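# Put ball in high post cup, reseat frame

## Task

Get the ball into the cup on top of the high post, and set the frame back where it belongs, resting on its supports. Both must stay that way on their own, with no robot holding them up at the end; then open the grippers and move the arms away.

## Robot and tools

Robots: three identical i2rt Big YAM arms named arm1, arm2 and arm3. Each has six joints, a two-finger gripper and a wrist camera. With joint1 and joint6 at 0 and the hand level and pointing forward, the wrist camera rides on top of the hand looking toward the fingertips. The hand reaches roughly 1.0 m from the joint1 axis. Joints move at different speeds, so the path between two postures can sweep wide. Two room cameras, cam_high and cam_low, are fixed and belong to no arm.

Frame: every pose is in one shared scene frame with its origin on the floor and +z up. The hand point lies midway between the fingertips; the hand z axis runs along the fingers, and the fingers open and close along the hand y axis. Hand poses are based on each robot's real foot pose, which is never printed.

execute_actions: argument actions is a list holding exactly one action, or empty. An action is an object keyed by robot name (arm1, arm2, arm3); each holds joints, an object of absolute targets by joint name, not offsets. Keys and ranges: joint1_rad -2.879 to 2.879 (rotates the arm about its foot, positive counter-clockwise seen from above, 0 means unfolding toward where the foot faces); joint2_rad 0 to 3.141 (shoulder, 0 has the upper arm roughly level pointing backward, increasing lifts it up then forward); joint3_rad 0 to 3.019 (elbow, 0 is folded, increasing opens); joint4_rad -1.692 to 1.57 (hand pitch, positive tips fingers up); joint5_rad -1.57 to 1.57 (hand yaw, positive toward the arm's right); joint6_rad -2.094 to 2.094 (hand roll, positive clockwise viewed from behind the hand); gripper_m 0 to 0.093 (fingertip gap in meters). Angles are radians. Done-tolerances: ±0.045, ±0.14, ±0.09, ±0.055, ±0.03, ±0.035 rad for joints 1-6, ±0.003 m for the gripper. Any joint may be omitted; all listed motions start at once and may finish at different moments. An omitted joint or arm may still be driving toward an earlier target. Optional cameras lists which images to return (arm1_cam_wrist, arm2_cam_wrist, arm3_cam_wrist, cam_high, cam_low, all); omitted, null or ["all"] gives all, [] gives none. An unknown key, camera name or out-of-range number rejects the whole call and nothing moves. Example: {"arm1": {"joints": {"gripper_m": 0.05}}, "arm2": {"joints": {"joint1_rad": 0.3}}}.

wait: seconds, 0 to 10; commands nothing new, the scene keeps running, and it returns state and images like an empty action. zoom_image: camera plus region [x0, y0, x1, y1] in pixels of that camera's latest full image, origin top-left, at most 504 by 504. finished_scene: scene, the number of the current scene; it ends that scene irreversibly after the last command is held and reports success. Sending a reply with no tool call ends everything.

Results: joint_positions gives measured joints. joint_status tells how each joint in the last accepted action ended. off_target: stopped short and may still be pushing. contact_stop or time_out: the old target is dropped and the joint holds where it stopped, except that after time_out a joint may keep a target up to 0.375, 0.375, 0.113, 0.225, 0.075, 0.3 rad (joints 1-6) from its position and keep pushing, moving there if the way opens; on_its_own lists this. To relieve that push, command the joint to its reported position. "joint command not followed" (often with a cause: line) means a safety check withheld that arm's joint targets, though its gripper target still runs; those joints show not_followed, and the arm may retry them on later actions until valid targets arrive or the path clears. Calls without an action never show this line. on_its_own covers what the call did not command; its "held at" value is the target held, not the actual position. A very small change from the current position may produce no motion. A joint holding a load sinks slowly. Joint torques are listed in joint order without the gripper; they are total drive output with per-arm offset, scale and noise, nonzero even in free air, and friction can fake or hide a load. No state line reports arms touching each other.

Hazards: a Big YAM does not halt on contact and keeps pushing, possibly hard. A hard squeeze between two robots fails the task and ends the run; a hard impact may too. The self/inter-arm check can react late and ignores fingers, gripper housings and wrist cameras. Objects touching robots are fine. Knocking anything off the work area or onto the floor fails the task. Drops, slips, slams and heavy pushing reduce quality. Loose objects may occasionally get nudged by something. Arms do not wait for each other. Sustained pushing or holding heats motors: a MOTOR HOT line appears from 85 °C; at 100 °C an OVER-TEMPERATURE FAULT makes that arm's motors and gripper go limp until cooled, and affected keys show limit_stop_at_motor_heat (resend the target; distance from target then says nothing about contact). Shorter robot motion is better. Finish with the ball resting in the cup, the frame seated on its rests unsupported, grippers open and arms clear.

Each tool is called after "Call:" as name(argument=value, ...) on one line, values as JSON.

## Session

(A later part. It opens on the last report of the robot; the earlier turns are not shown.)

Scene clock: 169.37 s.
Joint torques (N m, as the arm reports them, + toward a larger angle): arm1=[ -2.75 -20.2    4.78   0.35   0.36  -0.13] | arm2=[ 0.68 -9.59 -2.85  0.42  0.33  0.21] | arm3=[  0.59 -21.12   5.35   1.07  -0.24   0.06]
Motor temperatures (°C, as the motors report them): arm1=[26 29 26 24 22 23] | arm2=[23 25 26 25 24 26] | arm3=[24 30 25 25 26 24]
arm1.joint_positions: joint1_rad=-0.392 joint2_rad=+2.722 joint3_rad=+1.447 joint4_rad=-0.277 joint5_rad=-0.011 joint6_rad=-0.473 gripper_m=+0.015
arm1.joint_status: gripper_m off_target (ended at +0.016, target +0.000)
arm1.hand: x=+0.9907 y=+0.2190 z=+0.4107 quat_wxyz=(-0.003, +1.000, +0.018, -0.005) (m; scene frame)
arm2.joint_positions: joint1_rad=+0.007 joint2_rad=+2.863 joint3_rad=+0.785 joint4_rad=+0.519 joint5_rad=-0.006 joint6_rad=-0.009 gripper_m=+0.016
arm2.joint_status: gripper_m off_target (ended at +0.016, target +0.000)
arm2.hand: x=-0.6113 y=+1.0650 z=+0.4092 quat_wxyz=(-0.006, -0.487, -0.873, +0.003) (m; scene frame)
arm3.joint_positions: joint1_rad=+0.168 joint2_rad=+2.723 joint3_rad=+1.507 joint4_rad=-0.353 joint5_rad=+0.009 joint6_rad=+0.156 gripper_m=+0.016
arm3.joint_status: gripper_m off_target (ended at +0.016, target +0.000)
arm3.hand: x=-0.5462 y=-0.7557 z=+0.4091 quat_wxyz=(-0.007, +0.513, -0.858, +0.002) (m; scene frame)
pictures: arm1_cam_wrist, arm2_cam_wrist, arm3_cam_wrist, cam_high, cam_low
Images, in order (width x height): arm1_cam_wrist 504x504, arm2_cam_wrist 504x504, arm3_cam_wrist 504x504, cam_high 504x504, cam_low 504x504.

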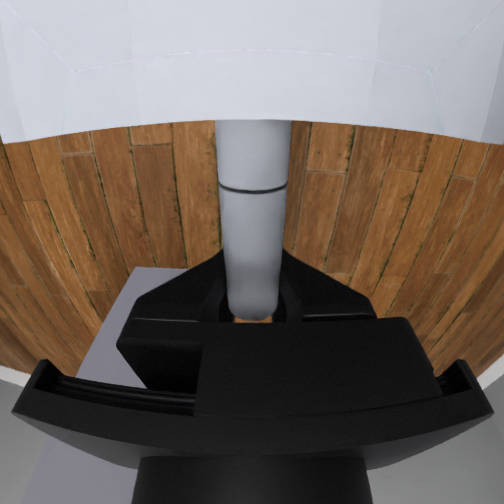

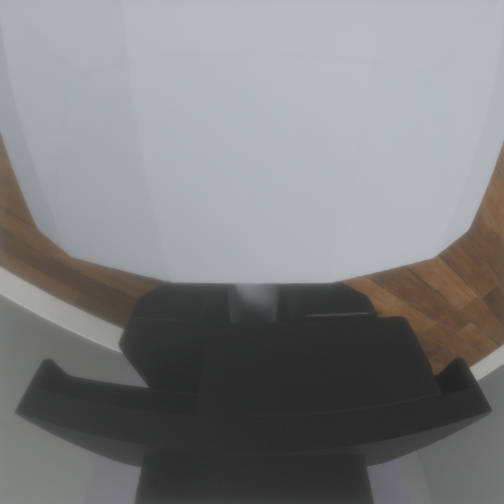

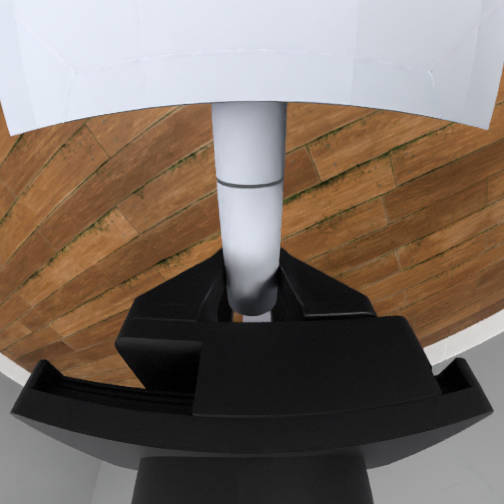

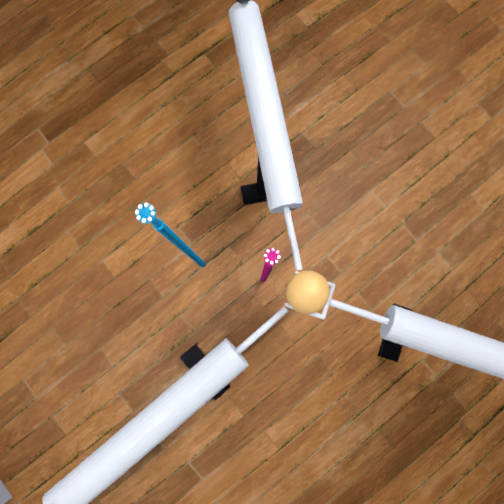

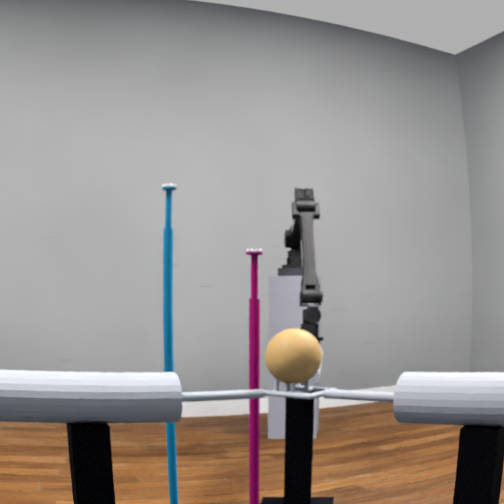

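Call:
execute_actions(actions=[{"arm1":{"joints":{"gripper_m":0.05}},"arm2":{"joints":{"gripper_m":0.05}},"arm3":{"joints":{"gripper_m":0.05}}}], cameras=[])

Call:
execute_actions(actions=[{"arm1":{"joints":{"joint1_rad":-0.385,"joint2_rad":2.725,"joint3_rad":1.335,"joint4_rad":0.04,"joint5_rad":0}},"arm2":{"joints":{"joint2_rad":2.93,"joint3_rad":0.735,"joint4_rad":0.69}},"arm3":{"joints":{"joint1_rad":0.165,"joint2_rad":2.715,"joint3_rad":1.38,"joint4_rad":-0.012,"joint6_rad":0.18}}}], cameras=["arm1_cam_wrist","arm2_cam_wrist","arm3_cam_wrist"])

Scene clock: 192.20 s.
Joint torques (N m, as the arm reports them, + toward a larger angle): arm1=[ -2.75 -20.18   4.78   0.36   0.23  -0.13] | arm2=[ 0.37 -9.82 -2.82  0.47  0.28  0.2 ] | arm3=[  0.28 -21.32   5.39   1.07  -0.01   0.06]
Motor temperatures (°C, as the motors report them): arm1=[26 29 26 24 22 23] | arm2=[23 25 26 25 24 26] | arm3=[24 30 25 25 26 24]
arm1.joint_positions: joint1_rad=-0.392 joint2_rad=+2.722 joint3_rad=+1.447 joint4_rad=-0.277 joint5_rad=-0.007 joint6_rad=-0.473 gripper_m=+0.050
arm1.joint_status: all done
arm1.hand: x=+0.9910 y=+0.2196 z=+0.4107 quat_wxyz=(-0.005, +1.000, +0.018, -0.004) (m; scene frame)
arm2.joint_positions: joint1_rad=+0.007 joint2_rad=+2.863 joint3_rad=+0.785 joint4_rad=+0.519 joint5_rad=-0.005 joint6_rad=-0.009 gripper_m=+0.050
arm2.joint_status: all done
arm2.hand: x=-0.6115 y=+1.0648 z=+0.4092 quat_wxyz=(-0.005, -0.487, -0.873, +0.003) (m; scene frame)
arm3.joint_positions: joint1_rad=+0.171 joint2_rad=+2.723 joint3_rad=+1.508 joint4_rad=-0.352 joint5_rad=+0.003 joint6_rad=+0.156 gripper_m=+0.050
arm3.joint_status: all done
arm3.hand: x=-0.5484 y=-0.7545 z=+0.4091 quat_wxyz=(-0.006, +0.514, -0.857, +0.000) (m; scene frame)
pictures: none
No camera images: the call's "cameras" was empty. Leave "cameras" out to get every camera's image.

Scene clock: 193.27 s.
Joint torques (N m, as the arm reports them, + toward a larger angle): arm1=[ -0.92 -21.19   2.63   1.12   0.12  -0.12] | arm2=[ 0.7  -9.59 -6.39  0.97  0.2   0.21] | arm3=[ -0.98 -22.83   4.03   1.61   0.     0.09]
Motor temperatures (°C, as the motors report them): arm1=[26 29 26 24 22 23] | arm2=[23 25 26 25 24 26] | arm3=[24 30 25 25 26 24]
arm1.joint_positions: joint1_rad=-0.392 joint2_rad=+2.718 joint3_rad=+1.335 joint4_rad=+0.027 joint5_rad=-0.003 joint6_rad=-0.473 gripper_m=+0.050
arm1.joint_status: all done
arm1.hand: x=+0.9846 y=+0.2234 z=+0.4078 quat_wxyz=(-0.050, +0.994, +0.018, -0.092) (m; scene frame)
arm2.joint_positions: joint1_rad=+0.007 joint2_rad=+2.914 joint3_rad=+0.759 joint4_rad=+0.678 joint5_rad=-0.003 joint6_rad=-0.009 gripper_m=+0.050
arm2.joint_status: all done
arm2.hand: x=-0.6137 y=+1.0679 z=+0.4059 quat_wxyz=(-0.040, -0.486, -0.872, +0.024) (m; scene frame)
arm3.joint_positions: joint1_rad=+0.171 joint2_rad=+2.715 joint3_rad=+1.372 joint4_rad=-0.029 joint5_rad=+0.003 joint6_rad=+0.166 gripper_m=+0.050
arm3.joint_status: all done
arm3.hand: x=-0.5481 y=-0.7539 z=+0.4031 quat_wxyz=(-0.081, +0.507, -0.856, -0.063) (m; scene frame)
pictures: arm1_cam_wrist, arm2_cam_wrist, arm3_cam_wrist
Images, in order (width x height): arm1_cam_wrist 504x504, arm2_cam_wrist 504x504, arm3_cam_wrist 504x504.

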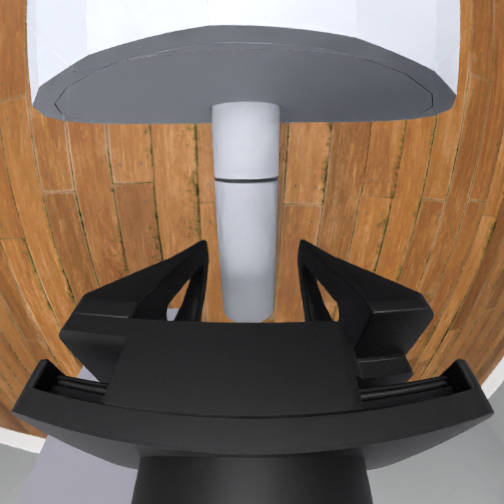

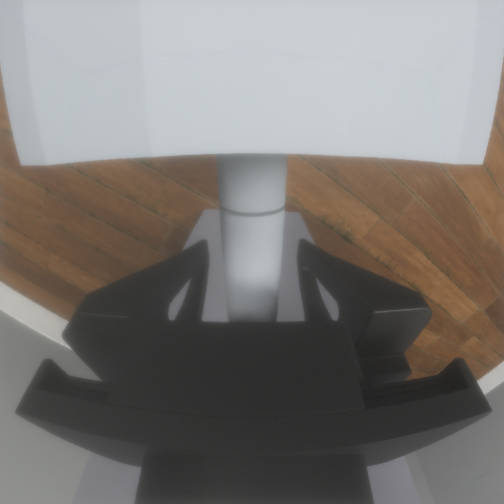

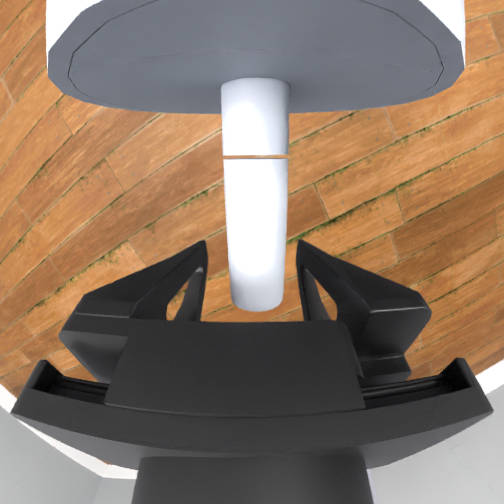

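Call:
execute_actions(actions=[{"arm1":{"joints":{"joint3_rad":1.37}},"arm3":{"joints":{"joint3_rad":1.425}}}], cameras=[])

Call:
execute_actions(actions=[{"arm1":{"joints":{"gripper_m":0.0}},"arm2":{"joints":{"gripper_m":0.0}},"arm3":{"joints":{"gripper_m":0.0}}}])

Scene clock: 199.57 s.
Joint torques (N m, as the arm reports them, + toward a larger angle): arm1=[ -0.91 -21.72   4.3    1.11   0.12  -0.12] | arm2=[ 0.58 -9.96 -6.35  0.99  0.2   0.2 ] | arm3=[ -0.97 -23.83   4.67   1.54   0.01   0.09]
Motor temperatures (°C, as the motors report them): arm1=[26 30 26 24 22 23] | arm2=[23 25 27 25 24 26] | arm3=[24 30 25 25 26 24]
arm1.joint_positions: joint1_rad=-0.392 joint2_rad=+2.718 joint3_rad=+1.353 joint4_rad=+0.029 joint5_rad=-0.003 joint6_rad=-0.473 gripper_m=+0.050
arm1.joint_status: all done
arm1.hand: x=+0.9740 y=+0.2283 z=+0.4101 quat_wxyz=(-0.054, +0.993, +0.018, -0.100) (m; scene frame)
arm2.joint_positions: joint1_rad=+0.007 joint2_rad=+2.914 joint3_rad=+0.759 joint4_rad=+0.678 joint5_rad=-0.003 joint6_rad=-0.009 gripper_m=+0.050
arm2.joint_status: not commanded
arm2.hand: x=-0.6137 y=+1.0679 z=+0.4059 quat_wxyz=(-0.040, -0.486, -0.872, +0.024) (m; scene frame)
arm3.joint_positions: joint1_rad=+0.171 joint2_rad=+2.715 joint3_rad=+1.416 joint4_rad=-0.026 joint5_rad=+0.003 joint6_rad=+0.166 gripper_m=+0.050
arm3.joint_status: all done
arm3.hand: x=-0.5391 y=-0.7278 z=+0.4100 quat_wxyz=(-0.099, +0.506, -0.853, -0.079) (m; scene frame)
pictures: none
No camera images: the call's "cameras" was empty. Leave "cameras" out to get every camera's image.

Scene clock: 200.17 s.
Joint torques (N m, as the arm reports them, + toward a larger angle): arm1=[ -1.38 -21.73   4.44   1.06   0.19  -0.11] | arm2=[  0.63 -10.32  -6.36   0.91   0.19   0.21] | arm3=[ -0.24 -23.33   4.71   1.5    0.02   0.12]
Motor temperatures (°C, as the motors report them): arm1=[26 30 26 24 22 23] | arm2=[23 25 27 25 24 26] | arm3=[24 30 25 25 26 24]
arm1.joint_positions: joint1_rad=-0.386 joint2_rad=+2.719 joint3_rad=+1.353 joint4_rad=+0.030 joint5_rad=-0.005 joint6_rad=-0.474 gripper_m=+0.016
arm1.joint_status: gripper_m off_target (ended at +0.016, target +0.000)
arm1.hand: x=+0.9728 y=+0.2247 z=+0.4096 quat_wxyz=(-0.053, +0.993, +0.022, -0.101) (m; scene frame)
arm2.joint_positions: joint1_rad=+0.007 joint2_rad=+2.914 joint3_rad=+0.759 joint4_rad=+0.679 joint5_rad=-0.003 joint6_rad=-0.009 gripper_m=+0.015
arm2.joint_status: gripper_m off_target (ended at +0.015, target +0.000)
arm2.hand: x=-0.6136 y=+1.0676 z=+0.4060 quat_wxyz=(-0.041, -0.486, -0.872, +0.025) (m; scene frame)
arm3.joint_positions: joint1_rad=+0.165 joint2_rad=+2.715 joint3_rad=+1.416 joint4_rad=-0.024 joint5_rad=+0.003 joint6_rad=+0.162 gripper_m=+0.017
arm3.joint_status: gripper_m off_target (ended at +0.017, target +0.000)
arm3.hand: x=-0.5356 y=-0.7285 z=+0.4101 quat_wxyz=(-0.100, +0.505, -0.854, -0.079) (m; scene frame)
pictures: arm1_cam_wrist, arm2_cam_wrist, arm3_cam_wrist, cam_high, cam_low
Images, in order (width x height): arm1_cam_wrist 504x504, arm2_cam_wrist 504x504, arm3_cam_wrist 504x504, cam_high 504x504, cam_low 504x504.

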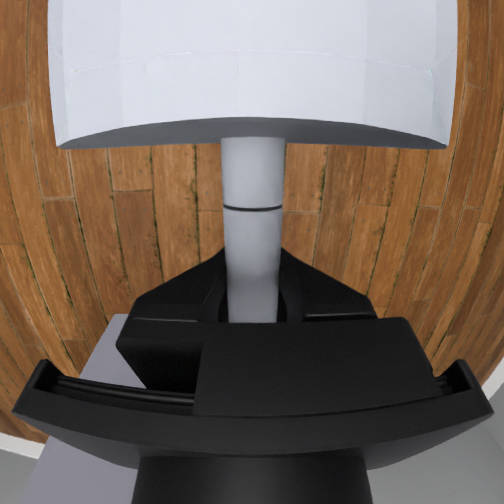

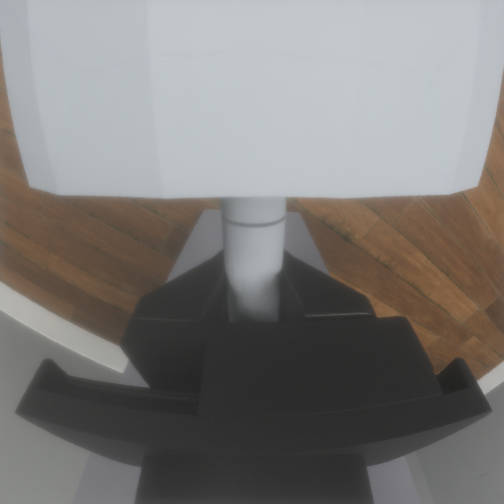

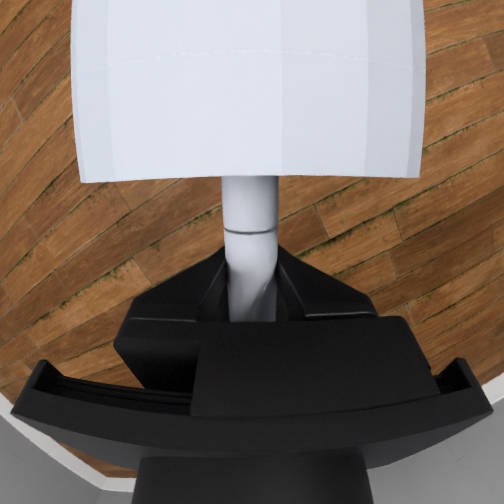

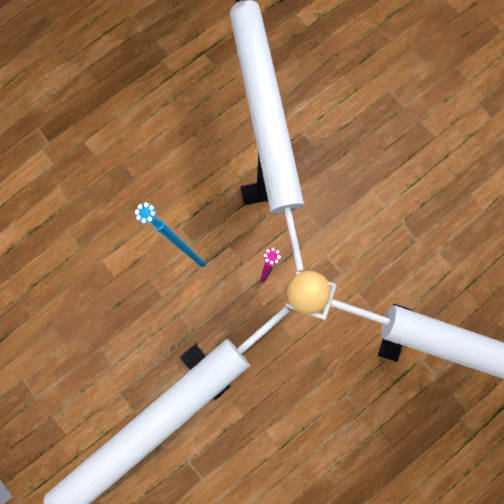

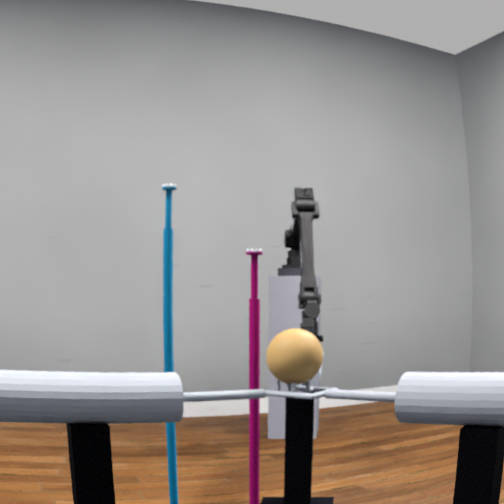

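Call:
execute_actions(actions=[{"arm1":{"joints":{"joint1_rad":-0.386,"joint2_rad":2.505,"joint3_rad":1.23,"joint4_rad":-0.035}},"arm2":{"joints":{"joint2_rad":2.67,"joint3_rad":0.56,"joint4_rad":0.64}},"arm3":{"joints":{"joint2_rad":2.505,"joint3_rad":1.297,"joint4_rad":-0.09}}}])

Scene clock: 232.97 s.
Joint torques (N m, as the arm reports them, + toward a larger angle): arm1=[ -0.86 -23.55   4.07   0.65   0.07  -0.12] | arm2=[  0.71 -12.18  -5.48   0.68   0.1    0.22] | arm3=[ -0.5  -24.69   5.     0.77   0.08   0.14]
Motor temperatures (°C, as the motors report them): arm1=[26 30 26 24 22 23] | arm2=[23 25 28 25 24 26] | arm3=[24 32 25 25 26 24]
arm1.joint_positions: joint1_rad=-0.381 joint2_rad=+2.524 joint3_rad=+1.226 joint4_rad=-0.039 joint5_rad=-0.003 joint6_rad=-0.473 gripper_m=+0.016
arm1.joint_status: all done
arm1.hand: x=+0.9716 y=+0.2221 z=+0.4859 quat_wxyz=(-0.054, +0.993, +0.024, -0.100) (m; scene frame)
arm2.joint_positions: joint1_rad=+0.006 joint2_rad=+2.687 joint3_rad=+0.577 joint4_rad=+0.639 joint5_rad=-0.001 joint6_rad=-0.009 gripper_m=+0.015
arm2.joint_status: all done
arm2.hand: x=-0.6129 y=+1.0664 z=+0.4828 quat_wxyz=(-0.042, -0.487, -0.872, +0.027) (m; scene frame)
arm3.joint_positions: joint1_rad=+0.165 joint2_rad=+2.528 joint3_rad=+1.293 joint4_rad=-0.084 joint5_rad=+0.001 joint6_rad=+0.161 gripper_m=+0.017
arm3.joint_status: all done
arm3.hand: x=-0.5366 y=-0.7288 z=+0.4854 quat_wxyz=(-0.100, +0.506, -0.853, -0.081) (m; scene frame)
pictures: arm1_cam_wrist, arm2_cam_wrist, arm3_cam_wrist, cam_high, cam_low
Images, in order (width x height): arm1_cam_wrist 504x504, arm2_cam_wrist 504x504, arm3_cam_wrist 504x504, cam_high 504x504, cam_low 504x504.

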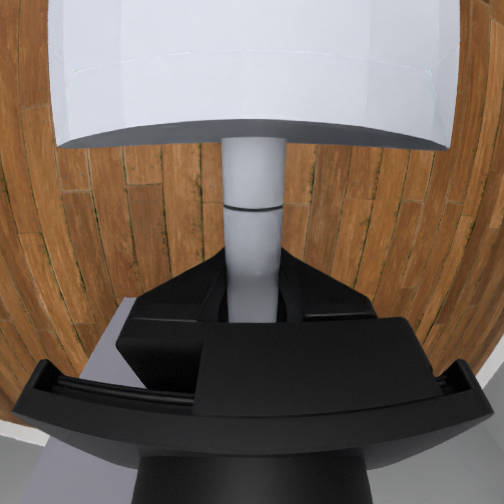

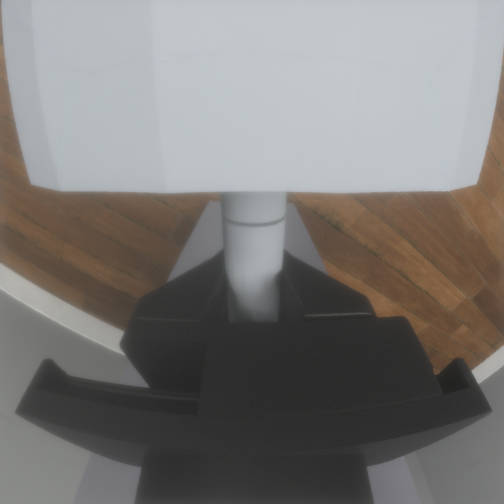

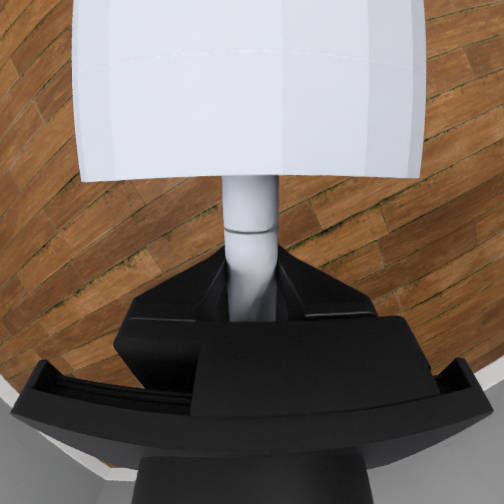

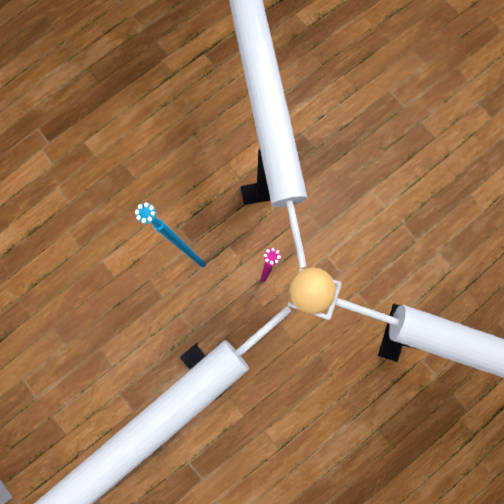

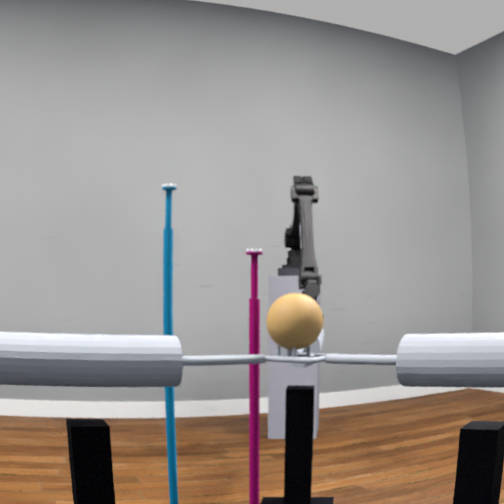

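Call:
execute_actions(actions=[{"arm1":{"joints":{"joint2_rad":2.195,"joint3_rad":1.105,"joint4_rad":-0.224}},"arm2":{"joints":{"joint2_rad":2.17,"joint3_rad":0.335,"joint4_rad":0.363}},"arm3":{"joints":{"joint2_rad":2.205,"joint3_rad":1.18,"joint4_rad":-0.274}}}], cameras=["arm2_cam_wrist","cam_low"])

Call:
execute_actions(actions=[{"arm1":{"joints":{"joint2_rad":1.92,"joint3_rad":1.085,"joint4_rad":-0.48}},"arm2":{"joints":{"joint2_rad":1.49,"joint3_rad":0.27,"joint4_rad":-0.249}},"arm3":{"joints":{"joint2_rad":1.95,"joint3_rad":1.167,"joint4_rad":-0.52}}}])

Scene clock: 247.47 s.
Joint torques (N m, as the arm reports them, + toward a larger angle): arm1=[ -1.6  -21.55   5.81   0.69   0.24  -0.1 ] | arm2=[  0.74 -10.83  -3.13   0.43   0.06   0.21] | arm3=[ -0.78 -22.93   6.51   0.58  -0.03   0.09]
Motor temperatures (°C, as the motors report them): arm1=[26 31 25 24 22 23] | arm2=[23 26 27 25 24 26] | arm3=[24 32 25 25 26 24]
arm1.joint_positions: joint1_rad=-0.388 joint2_rad=+2.210 joint3_rad=+1.102 joint4_rad=-0.225 joint5_rad=-0.006 joint6_rad=-0.472 gripper_m=+0.016
arm1.joint_status: all done
arm1.hand: x=+0.9704 y=+0.2239 z=+0.6119 quat_wxyz=(-0.053, +0.993, +0.020, -0.102) (m; scene frame)
arm2.joint_positions: joint1_rad=+0.006 joint2_rad=+2.193 joint3_rad=+0.350 joint4_rad=+0.367 joint5_rad=+0.001 joint6_rad=-0.009 gripper_m=+0.015
arm2.joint_status: all done
arm2.hand: x=-0.6135 y=+1.0680 z=+0.6056 quat_wxyz=(-0.040, -0.487, -0.872, +0.026) (m; scene frame)
arm3.joint_positions: joint1_rad=+0.168 joint2_rad=+2.218 joint3_rad=+1.177 joint4_rad=-0.264 joint5_rad=+0.004 joint6_rad=+0.167 gripper_m=+0.017
arm3.joint_status: all done
arm3.hand: x=-0.5373 y=-0.7251 z=+0.6157 quat_wxyz=(-0.106, +0.504, -0.853, -0.084) (m; scene frame)
pictures: arm2_cam_wrist, cam_low
Images, in order (width x height): arm2_cam_wrist 504x504, cam_low 504x504.

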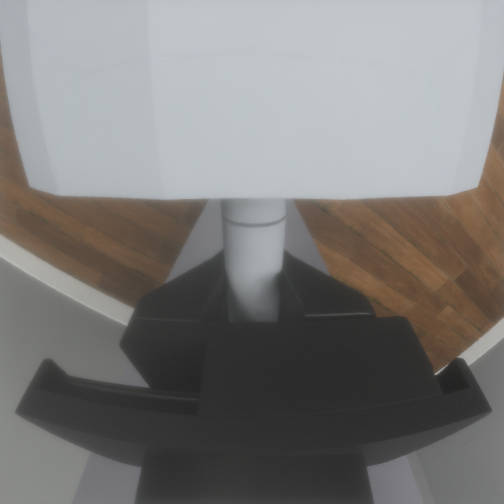

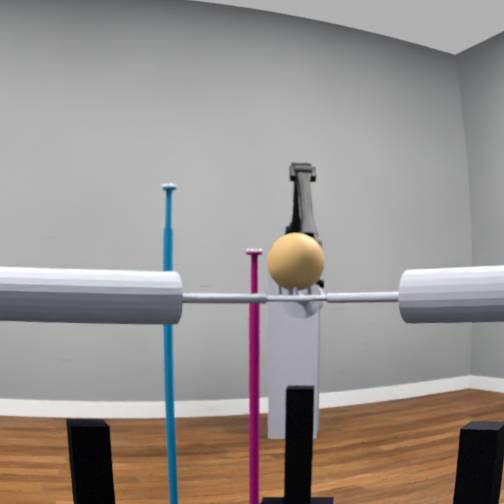

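Scene clock: 248.73 s.
Joint torques (N m, as the arm reports them, + toward a larger angle): arm1=[ -1.76 -20.15   7.96   0.81   0.23  -0.12] | arm2=[ 1.01 -7.4   2.57  0.08  0.01  0.21] | arm3=[ -0.75 -20.79   8.35   0.54  -0.02   0.09]
Motor temperatures (°C, as the motors report them): arm1=[26 31 26 24 22 23] | arm2=[23 26 27 25 24 26] | arm3=[24 32 25 25 26 24]
arm1.joint_positions: joint1_rad=-0.384 joint2_rad=+1.934 joint3_rad=+1.081 joint4_rad=-0.484 joint5_rad=-0.006 joint6_rad=-0.472 gripper_m=+0.016
arm1.joint_status: all done
arm1.hand: x=+0.9704 y=+0.2200 z=+0.7324 quat_wxyz=(-0.052, +0.993, +0.022, -0.101) (m; scene frame)
arm2.joint_positions: joint1_rad=+0.004 joint2_rad=+1.505 joint3_rad=+0.283 joint4_rad=-0.234 joint5_rad=+0.002 joint6_rad=-0.009 gripper_m=+0.015
arm2.joint_status: all done
arm2.hand: x=-0.6110 y=+1.0638 z=+0.7292 quat_wxyz=(-0.048, -0.487, -0.871, +0.032) (m; scene frame)
arm3.joint_positions: joint1_rad=+0.170 joint2_rad=+1.957 joint3_rad=+1.165 joint4_rad=-0.508 joint5_rad=+0.003 joint6_rad=+0.167 gripper_m=+0.017
arm3.joint_status: all done
arm3.hand: x=-0.5389 y=-0.7255 z=+0.7383 quat_wxyz=(-0.108, +0.504, -0.852, -0.087) (m; scene frame)
pictures: arm1_cam_wrist, arm2_cam_wrist, arm3_cam_wrist, cam_high, cam_low
Images, in order (width x height): arm1_cam_wrist 504x504, arm2_cam_wrist 504x504, arm3_cam_wrist 504x504, cam_high 504x504, cam_low 504x504.

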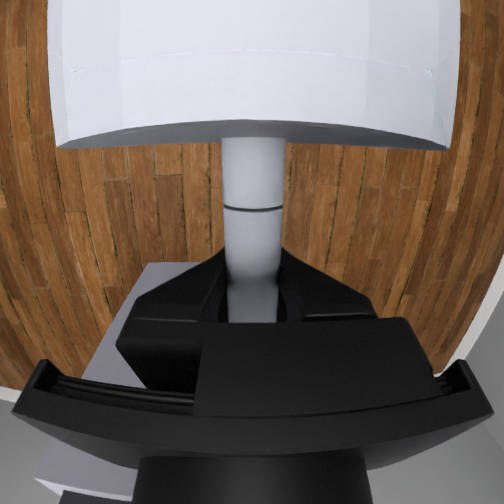

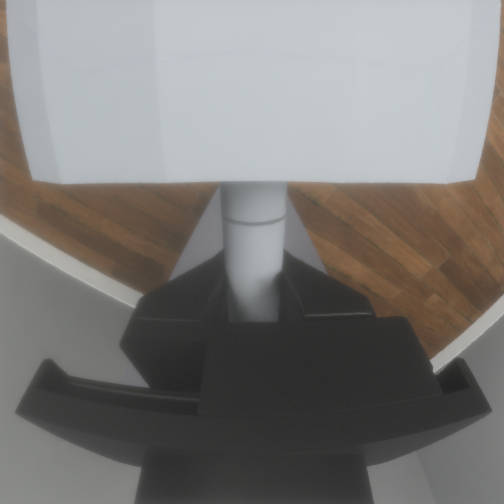

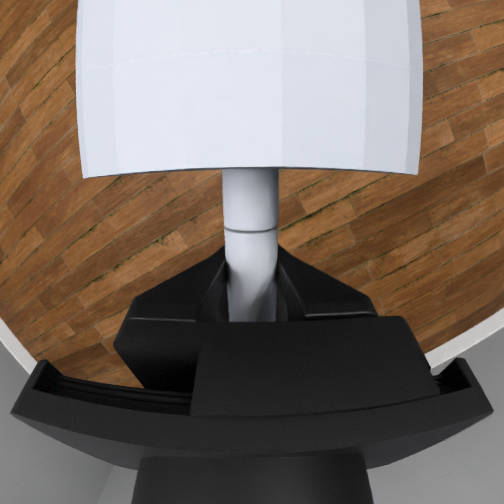

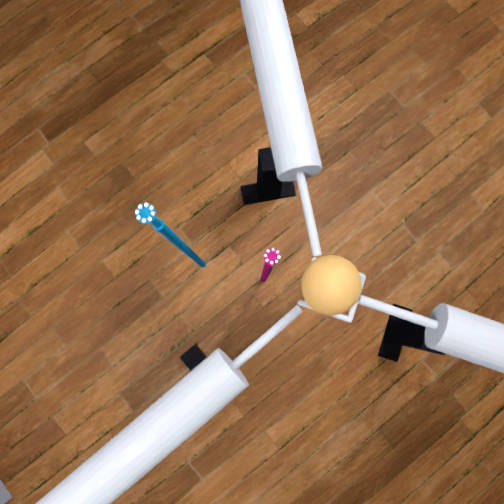

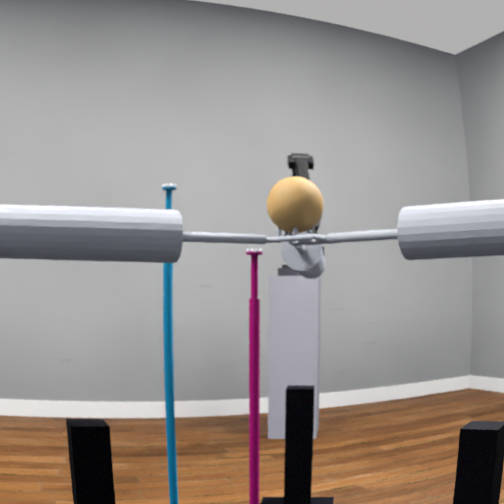

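Call:
execute_actions(actions=[{"arm1":{"joints":{"joint2_rad":1.71,"joint3_rad":1.178,"joint4_rad":-0.777}},"arm2":{"joints":{"joint2_rad":0.985,"joint3_rad":0.418,"joint4_rad":-0.895}},"arm3":{"joints":{"joint2_rad":1.76,"joint3_rad":1.265,"joint4_rad":-0.817}}}], cameras=[])

Call:
execute_actions(actions=[{"arm1":{"joints":{"joint2_rad":1.615,"joint3_rad":1.29,"joint4_rad":-0.982}},"arm2":{"joints":{"joint2_rad":0.84,"joint3_rad":0.58,"joint4_rad":-1.2}},"arm3":{"joints":{"joint2_rad":1.672,"joint3_rad":1.38,"joint4_rad":-1.016}}}])

Scene clock: 263.93 s.
Joint torques (N m, as the arm reports them, + toward a larger angle): arm1=[ -2.   -18.51  12.69  -0.15   0.22  -0.13] | arm2=[ 0.91 -4.23  8.46 -1.74  0.04  0.2 ] | arm3=[ -0.34 -19.74  11.61  -0.43   0.15   0.1 ]
Motor temperatures (°C, as the motors report them): arm1=[26 30 27 24 22 23] | arm2=[23 25 27 25 24 26] | arm3=[24 32 26 25 26 24]
arm1.joint_positions: joint1_rad=-0.378 joint2_rad=+1.721 joint3_rad=+1.143 joint4_rad=-0.757 joint5_rad=-0.006 joint6_rad=-0.472 gripper_m=+0.016
arm1.joint_status: all done
arm1.hand: x=+0.9727 y=+0.2139 z=+0.8456 quat_wxyz=(-0.052, +0.993, +0.025, -0.101) (m; scene frame)
arm2.joint_positions: joint1_rad=+0.004 joint2_rad=+0.995 joint3_rad=+0.414 joint4_rad=-0.828 joint5_rad=+0.001 joint6_rad=-0.009 gripper_m=+0.015
arm2.joint_status: joint4_rad time_out (moved -0.594 of -0.661); the others done
arm2.on_its_own: joint4_rad reads -0.828 and still pushes toward -0.895 since a time_out
arm2.hand: x=-0.6061 y=+1.0572 z=+0.8524 quat_wxyz=(-0.069, -0.487, -0.870, +0.043) (m; scene frame)
arm3.joint_positions: joint1_rad=+0.165 joint2_rad=+1.766 joint3_rad=+1.247 joint4_rad=-0.783 joint5_rad=-0.001 joint6_rad=+0.164 gripper_m=+0.017
arm3.joint_status: all done
arm3.hand: x=-0.5386 y=-0.7291 z=+0.8538 quat_wxyz=(-0.106, +0.504, -0.853, -0.087) (m; scene frame)
pictures: none
No camera images: the call's "cameras" was empty. Leave "cameras" out to get every camera's image.

not run: a stop came earlier in this reply.

Call:
execute_actions(actions=[{"arm1":{"joints":{"joint2_rad":1.615,"joint3_rad":1.305,"joint4_rad":-0.99}},"arm2":{"joints":{"joint2_rad":0.84,"joint3_rad":0.575,"joint4_rad":-1.15}},"arm3":{"joints":{"joint2_rad":1.672,"joint3_rad":1.385,"joint4_rad":-1.016}}}])

Scene clock: 269.50 s.
Joint torques (N m, as the arm reports them, + toward a larger angle): arm1=[ -1.97 -18.6   14.88  -0.43   0.02  -0.13] | arm2=[ 0.89 -3.87 11.62 -1.57  0.04  0.19] | arm3=[ -0.83 -21.21  12.97  -0.94   0.27   0.08]
Motor temperatures (°C, as the motors report them): arm1=[26 30 28 24 22 23] | arm2=[23 25 29 25 24 26] | arm3=[24 32 27 25 26 24]
arm1.joint_positions: joint1_rad=-0.378 joint2_rad=+1.633 joint3_rad=+1.256 joint4_rad=-0.964 joint5_rad=+0.001 joint6_rad=-0.472 gripper_m=+0.016
arm1.joint_status: all done
arm1.hand: x=+0.9707 y=+0.2150 z=+0.9234 quat_wxyz=(-0.054, +0.993, +0.025, -0.098) (m; scene frame)
arm2.joint_positions: joint1_rad=+0.004 joint2_rad=+0.852 joint3_rad=+0.544 joint4_rad=-1.088 joint5_rad=+0.001 joint6_rad=-0.008 gripper_m=+0.015
arm2.joint_status: joint4_rad time_out (moved -0.260 of -0.322); the others done
arm2.on_its_own: joint4_rad reads -1.088 and still pushes toward -1.150 since a time_out
arm2.hand: x=-0.6063 y=+1.0581 z=+0.9221 quat_wxyz=(-0.075, -0.487, -0.869, +0.046) (m; scene frame)
arm3.joint_positions: joint1_rad=+0.170 joint2_rad=+1.700 joint3_rad=+1.360 joint4_rad=-0.969 joint5_rad=-0.004 joint6_rad=+0.167 gripper_m=+0.017
arm3.joint_status: all done
arm3.hand: x=-0.5414 y=-0.7257 z=+0.9237 quat_wxyz=(-0.102, +0.505, -0.853, -0.087) (m; scene frame)
pictures: arm1_cam_wrist, arm2_cam_wrist, arm3_cam_wrist, cam_high, cam_low
Images, in order (width x height): arm1_cam_wrist 504x504, arm2_cam_wrist 504x504, arm3_cam_wrist 504x504, cam_high 504x504, cam_low 504x504.

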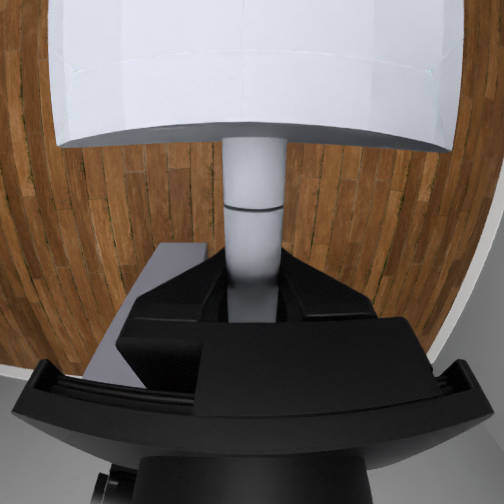

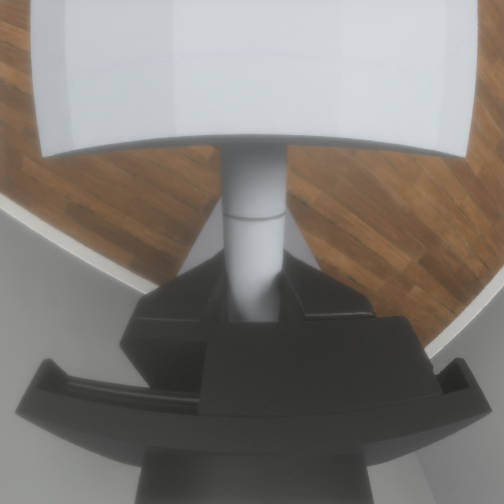

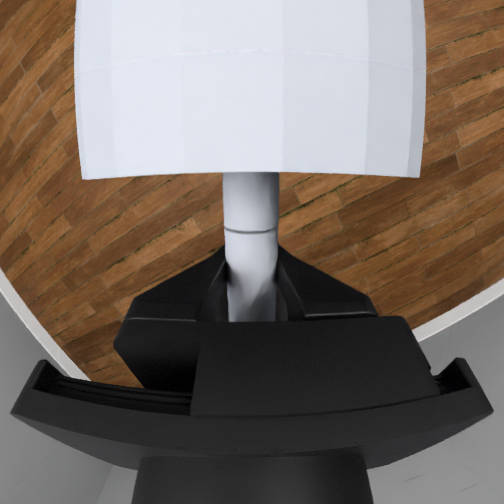

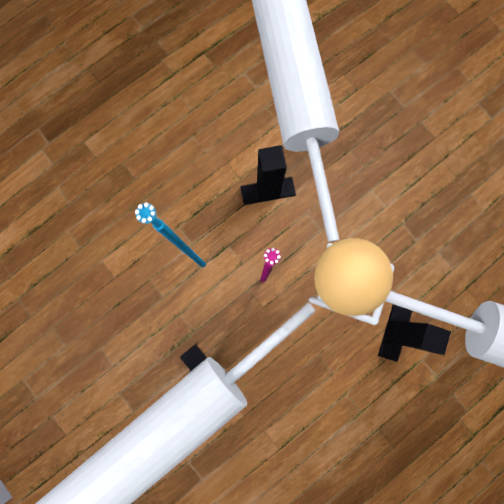

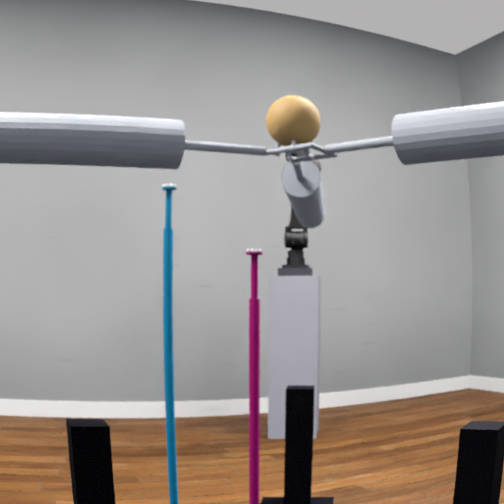

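Call:
execute_actions(actions=[{"arm1":{"joints":{"joint1_rad":-0.235,"joint2_rad":1.38,"joint3_rad":1.08,"joint4_rad":-1.013,"joint5_rad":0.034,"joint6_rad":-0.32}},"arm2":{"joints":{"joint1_rad":0.0,"joint2_rad":1.126,"joint3_rad":0.815,"joint4_rad":-1.081}},"arm3":{"joints":{"joint1_rad":-0.025,"joint2_rad":1.505,"joint3_rad":1.23,"joint4_rad":-1.028,"joint5_rad":-0.044,"joint6_rad":-0.03}}}])

Scene clock: 294.00 s.
Joint torques (N m, as the arm reports them, + toward a larger angle): arm1=[ -0.76 -14.57  10.79   0.44   0.07   0.09] | arm2=[ 1.82 -8.09  9.99 -0.89 -0.06  0.23] | arm3=[ -1.67 -18.29  11.17  -0.02   0.39  -0.18]
Motor temperatures (°C, as the motors report them): arm1=[26 30 31 24 22 23] | arm2=[23 25 33 25 24 26] | arm3=[24 32 29 25 26 24]
arm1.joint_positions: joint1_rad=-0.243 joint2_rad=+1.398 joint3_rad=+1.079 joint4_rad=-1.007 joint5_rad=+0.034 joint6_rad=-0.334 gripper_m=+0.016
arm1.joint_status: all done
arm1.hand: x=+1.0227 y=+0.1318 z=+0.9558 quat_wxyz=(-0.058, +0.993, +0.021, -0.105) (m; scene frame)
arm2.joint_positions: joint1_rad=-0.002 joint2_rad=+1.146 joint3_rad=+0.802 joint4_rad=-1.035 joint5_rad=+0.003 joint6_rad=-0.008 gripper_m=+0.015
arm2.joint_status: all done
arm2.hand: x=-0.5549 y=+0.9684 z=+0.9528 quat_wxyz=(-0.081, -0.489, -0.867, +0.051) (m; scene frame)
arm3.joint_positions: joint1_rad=-0.010 joint2_rad=+1.531 joint3_rad=+1.227 joint4_rad=-1.003 joint5_rad=-0.052 joint6_rad=-0.012 gripper_m=+0.017
arm3.joint_status: all done
arm3.hand: x=-0.4853 y=-0.8148 z=+0.9508 quat_wxyz=(-0.105, +0.507, -0.851, -0.088) (m; scene frame)
pictures: arm1_cam_wrist, arm2_cam_wrist, arm3_cam_wrist, cam_high, cam_low
Images, in order (width x height): arm1_cam_wrist 504x504, arm2_cam_wrist 504x504, arm3_cam_wrist 504x504, cam_high 504x504, cam_low 504x504.

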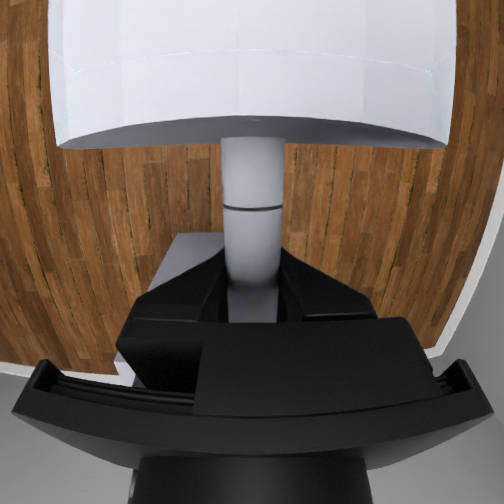

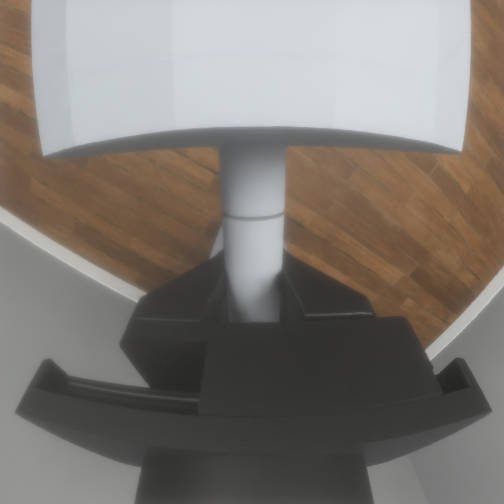

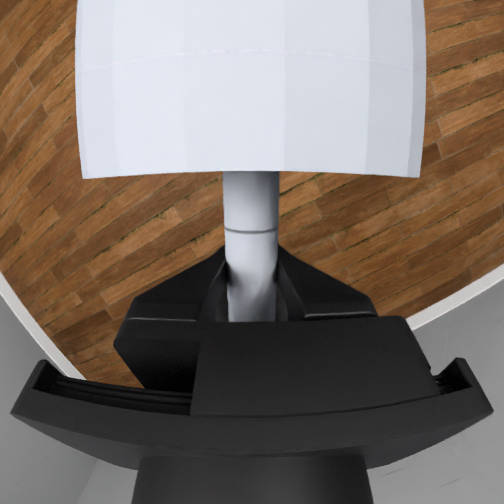

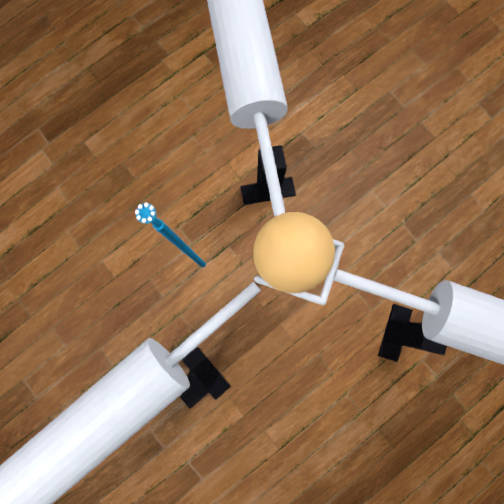

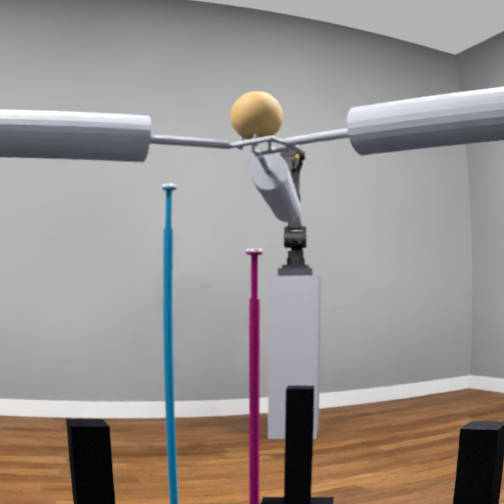

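Call:
execute_actions(actions=[{"arm1":{"joints":{"joint1_rad":-0.008,"joint2_rad":1.18,"joint3_rad":0.895,"joint4_rad":-1.05,"joint5_rad":0.084,"joint6_rad":-0.09}},"arm2":{"joints":{"joint2_rad":1.405,"joint3_rad":1.06,"joint4_rad":-1.03}},"arm3":{"joints":{"joint1_rad":-0.27,"joint2_rad":1.40,"joint3_rad":1.115,"joint4_rad":-1.045,"joint5_rad":-0.1,"joint6_rad":-0.272}}}], cameras=[])

Call:
execute_actions(actions=[{"arm1":{"joints":{"joint1_rad":0.325,"joint2_rad":1.045,"joint3_rad":0.797,"joint4_rad":-1.125,"joint5_rad":0.151,"joint6_rad":0.243}},"arm2":{"joints":{"joint2_rad":1.67,"joint3_rad":1.372,"joint4_rad":-1.075}},"arm3":{"joints":{"joint1_rad":-0.538,"joint2_rad":1.37,"joint3_rad":1.083,"joint4_rad":-1.08,"joint5_rad":-0.157,"joint6_rad":-0.54}}}])

Scene clock: 301.67 s.
Joint torques (N m, as the arm reports them, + toward a larger angle): arm1=[ -0.04 -10.73  10.4    0.04   0.02   0.21] | arm2=[  1.19 -13.39   9.47  -1.27   0.12   0.2 ] | arm3=[ -2.34 -17.04  10.77  -0.31   0.45  -0.23]
Motor temperatures (°C, as the motors report them): arm1=[26 30 31 24 22 23] | arm2=[23 25 33 25 24 26] | arm3=[24 31 28 25 26 24]
arm1.joint_positions: joint1_rad=-0.026 joint2_rad=+1.195 joint3_rad=+0.899 joint4_rad=-1.034 joint5_rad=+0.087 joint6_rad=-0.117 gripper_m=+0.016
arm1.joint_status: all done
arm1.hand: x=+1.0805 y=+0.0404 z=+0.9565 quat_wxyz=(-0.058, +0.992, +0.018, -0.109) (m; scene frame)
arm2.joint_positions: joint1_rad=-0.002 joint2_rad=+1.435 joint3_rad=+1.054 joint4_rad=-0.975 joint5_rad=+0.000 joint6_rad=-0.008 gripper_m=+0.015
arm2.joint_status: all done
arm2.hand: x=-0.4978 y=+0.8735 z=+0.9521 quat_wxyz=(-0.092, -0.488, -0.866, +0.055) (m; scene frame)
arm3.joint_positions: joint1_rad=-0.248 joint2_rad=+1.436 joint3_rad=+1.113 joint4_rad=-1.015 joint5_rad=-0.112 joint6_rad=-0.249 gripper_m=+0.017
arm3.joint_status: all done
arm3.hand: x=-0.4269 y=-0.9103 z=+0.9467 quat_wxyz=(-0.100, +0.510, -0.850, -0.087) (m; scene frame)
pictures: none
No camera images: the call's "cameras" was empty. Leave "cameras" out to get every camera's image.

Scene clock: 303.93 s.
Joint torques (N m, as the arm reports them, + toward a larger angle): arm1=[ 0.91 -7.94 10.53 -0.2  -0.15  0.3 ] | arm2=[  1.09 -17.7   10.46  -1.78   0.16   0.19] | arm3=[ -2.98 -17.12  11.06  -0.31   0.46  -0.31]
Motor temperatures (°C, as the motors report them): arm1=[26 30 30 24 22 23] | arm2=[23 25 33 25 24 26] | arm3=[24 31 28 25 26 24]
arm1.joint_positions: joint1_rad=+0.296 joint2_rad=+1.061 joint3_rad=+0.800 joint4_rad=-1.105 joint5_rad=+0.162 joint6_rad=+0.207 gripper_m=+0.016
arm1.joint_status: joint6_rad time_out (moved +0.324 of +0.360); the others done
arm1.on_its_own: joint6_rad reads +0.207 and still pushes toward +0.243 since a time_out
arm1.hand: x=+1.1362 y=-0.0519 z=+0.9556 quat_wxyz=(-0.059, +0.992, +0.014, -0.112) (m; scene frame)
arm2.joint_positions: joint1_rad=+0.003 joint2_rad=+1.706 joint3_rad=+1.355 joint4_rad=-1.004 joint5_rad=-0.002 joint6_rad=-0.008 gripper_m=+0.015
arm2.joint_status: joint4_rad time_out (moved -0.029 of -0.100); the others done
arm2.on_its_own: joint4_rad reads -1.004 and still pushes toward -1.075 since a time_out
arm2.hand: x=-0.4408 y=+0.7834 z=+0.9445 quat_wxyz=(-0.093, -0.486, -0.867, +0.055) (m; scene frame)
arm3.joint_positions: joint1_rad=-0.506 joint2_rad=+1.412 joint3_rad=+1.077 joint4_rad=-1.052 joint5_rad=-0.170 joint6_rad=-0.508 gripper_m=+0.017
arm3.joint_status: all done
arm3.hand: x=-0.3730 y=-1.0017 z=+0.9410 quat_wxyz=(-0.093, +0.512, -0.850, -0.088) (m; scene frame)
pictures: arm1_cam_wrist, arm2_cam_wrist, arm3_cam_wrist, cam_high, cam_low
Images, in order (width x height): arm1_cam_wrist 504x504, arm2_cam_wrist 504x504, arm3_cam_wrist 504x504, cam_high 504x504, cam_low 504x504.

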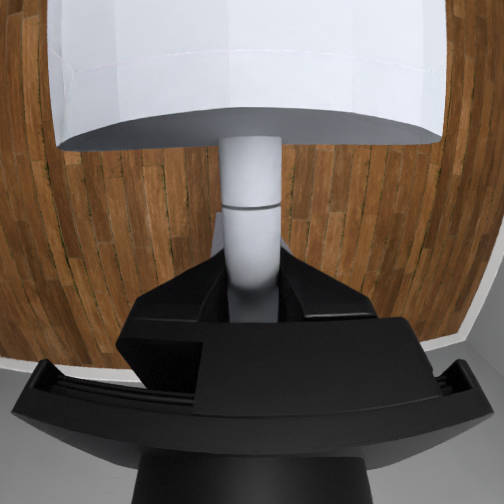

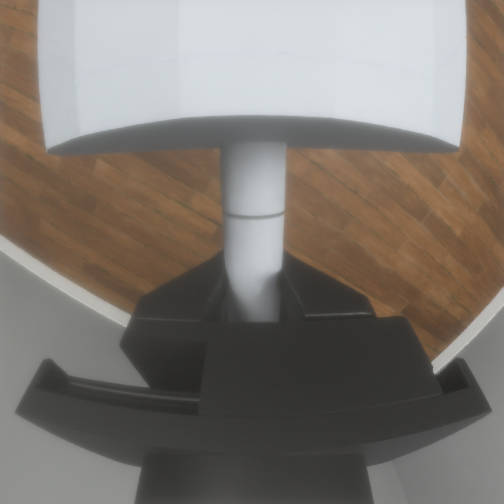

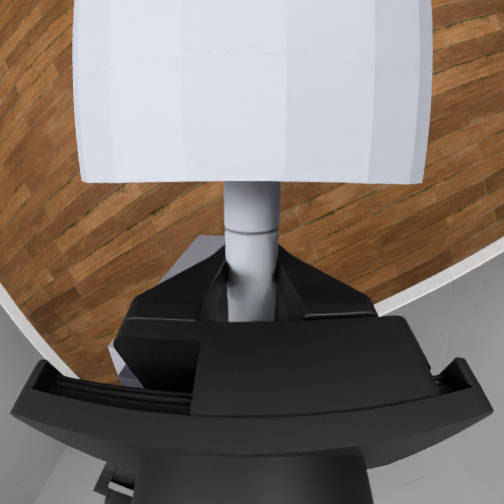

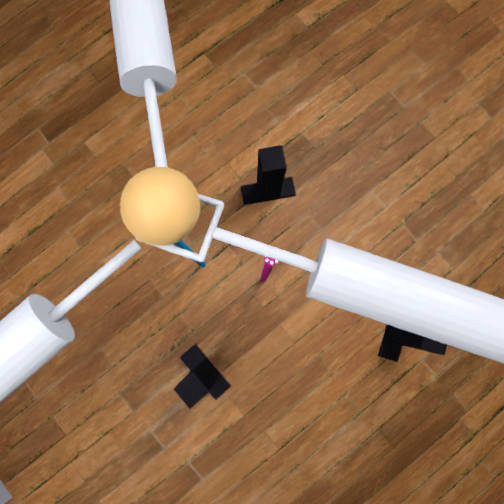

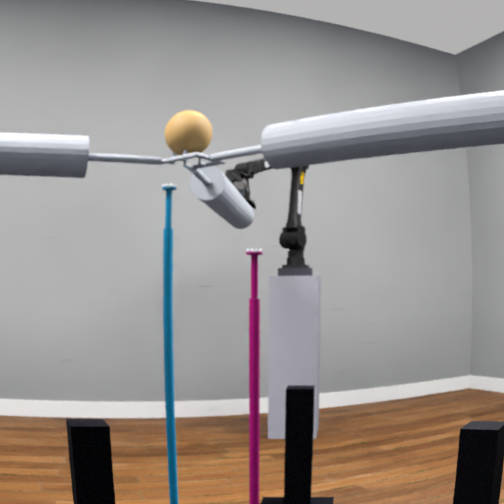

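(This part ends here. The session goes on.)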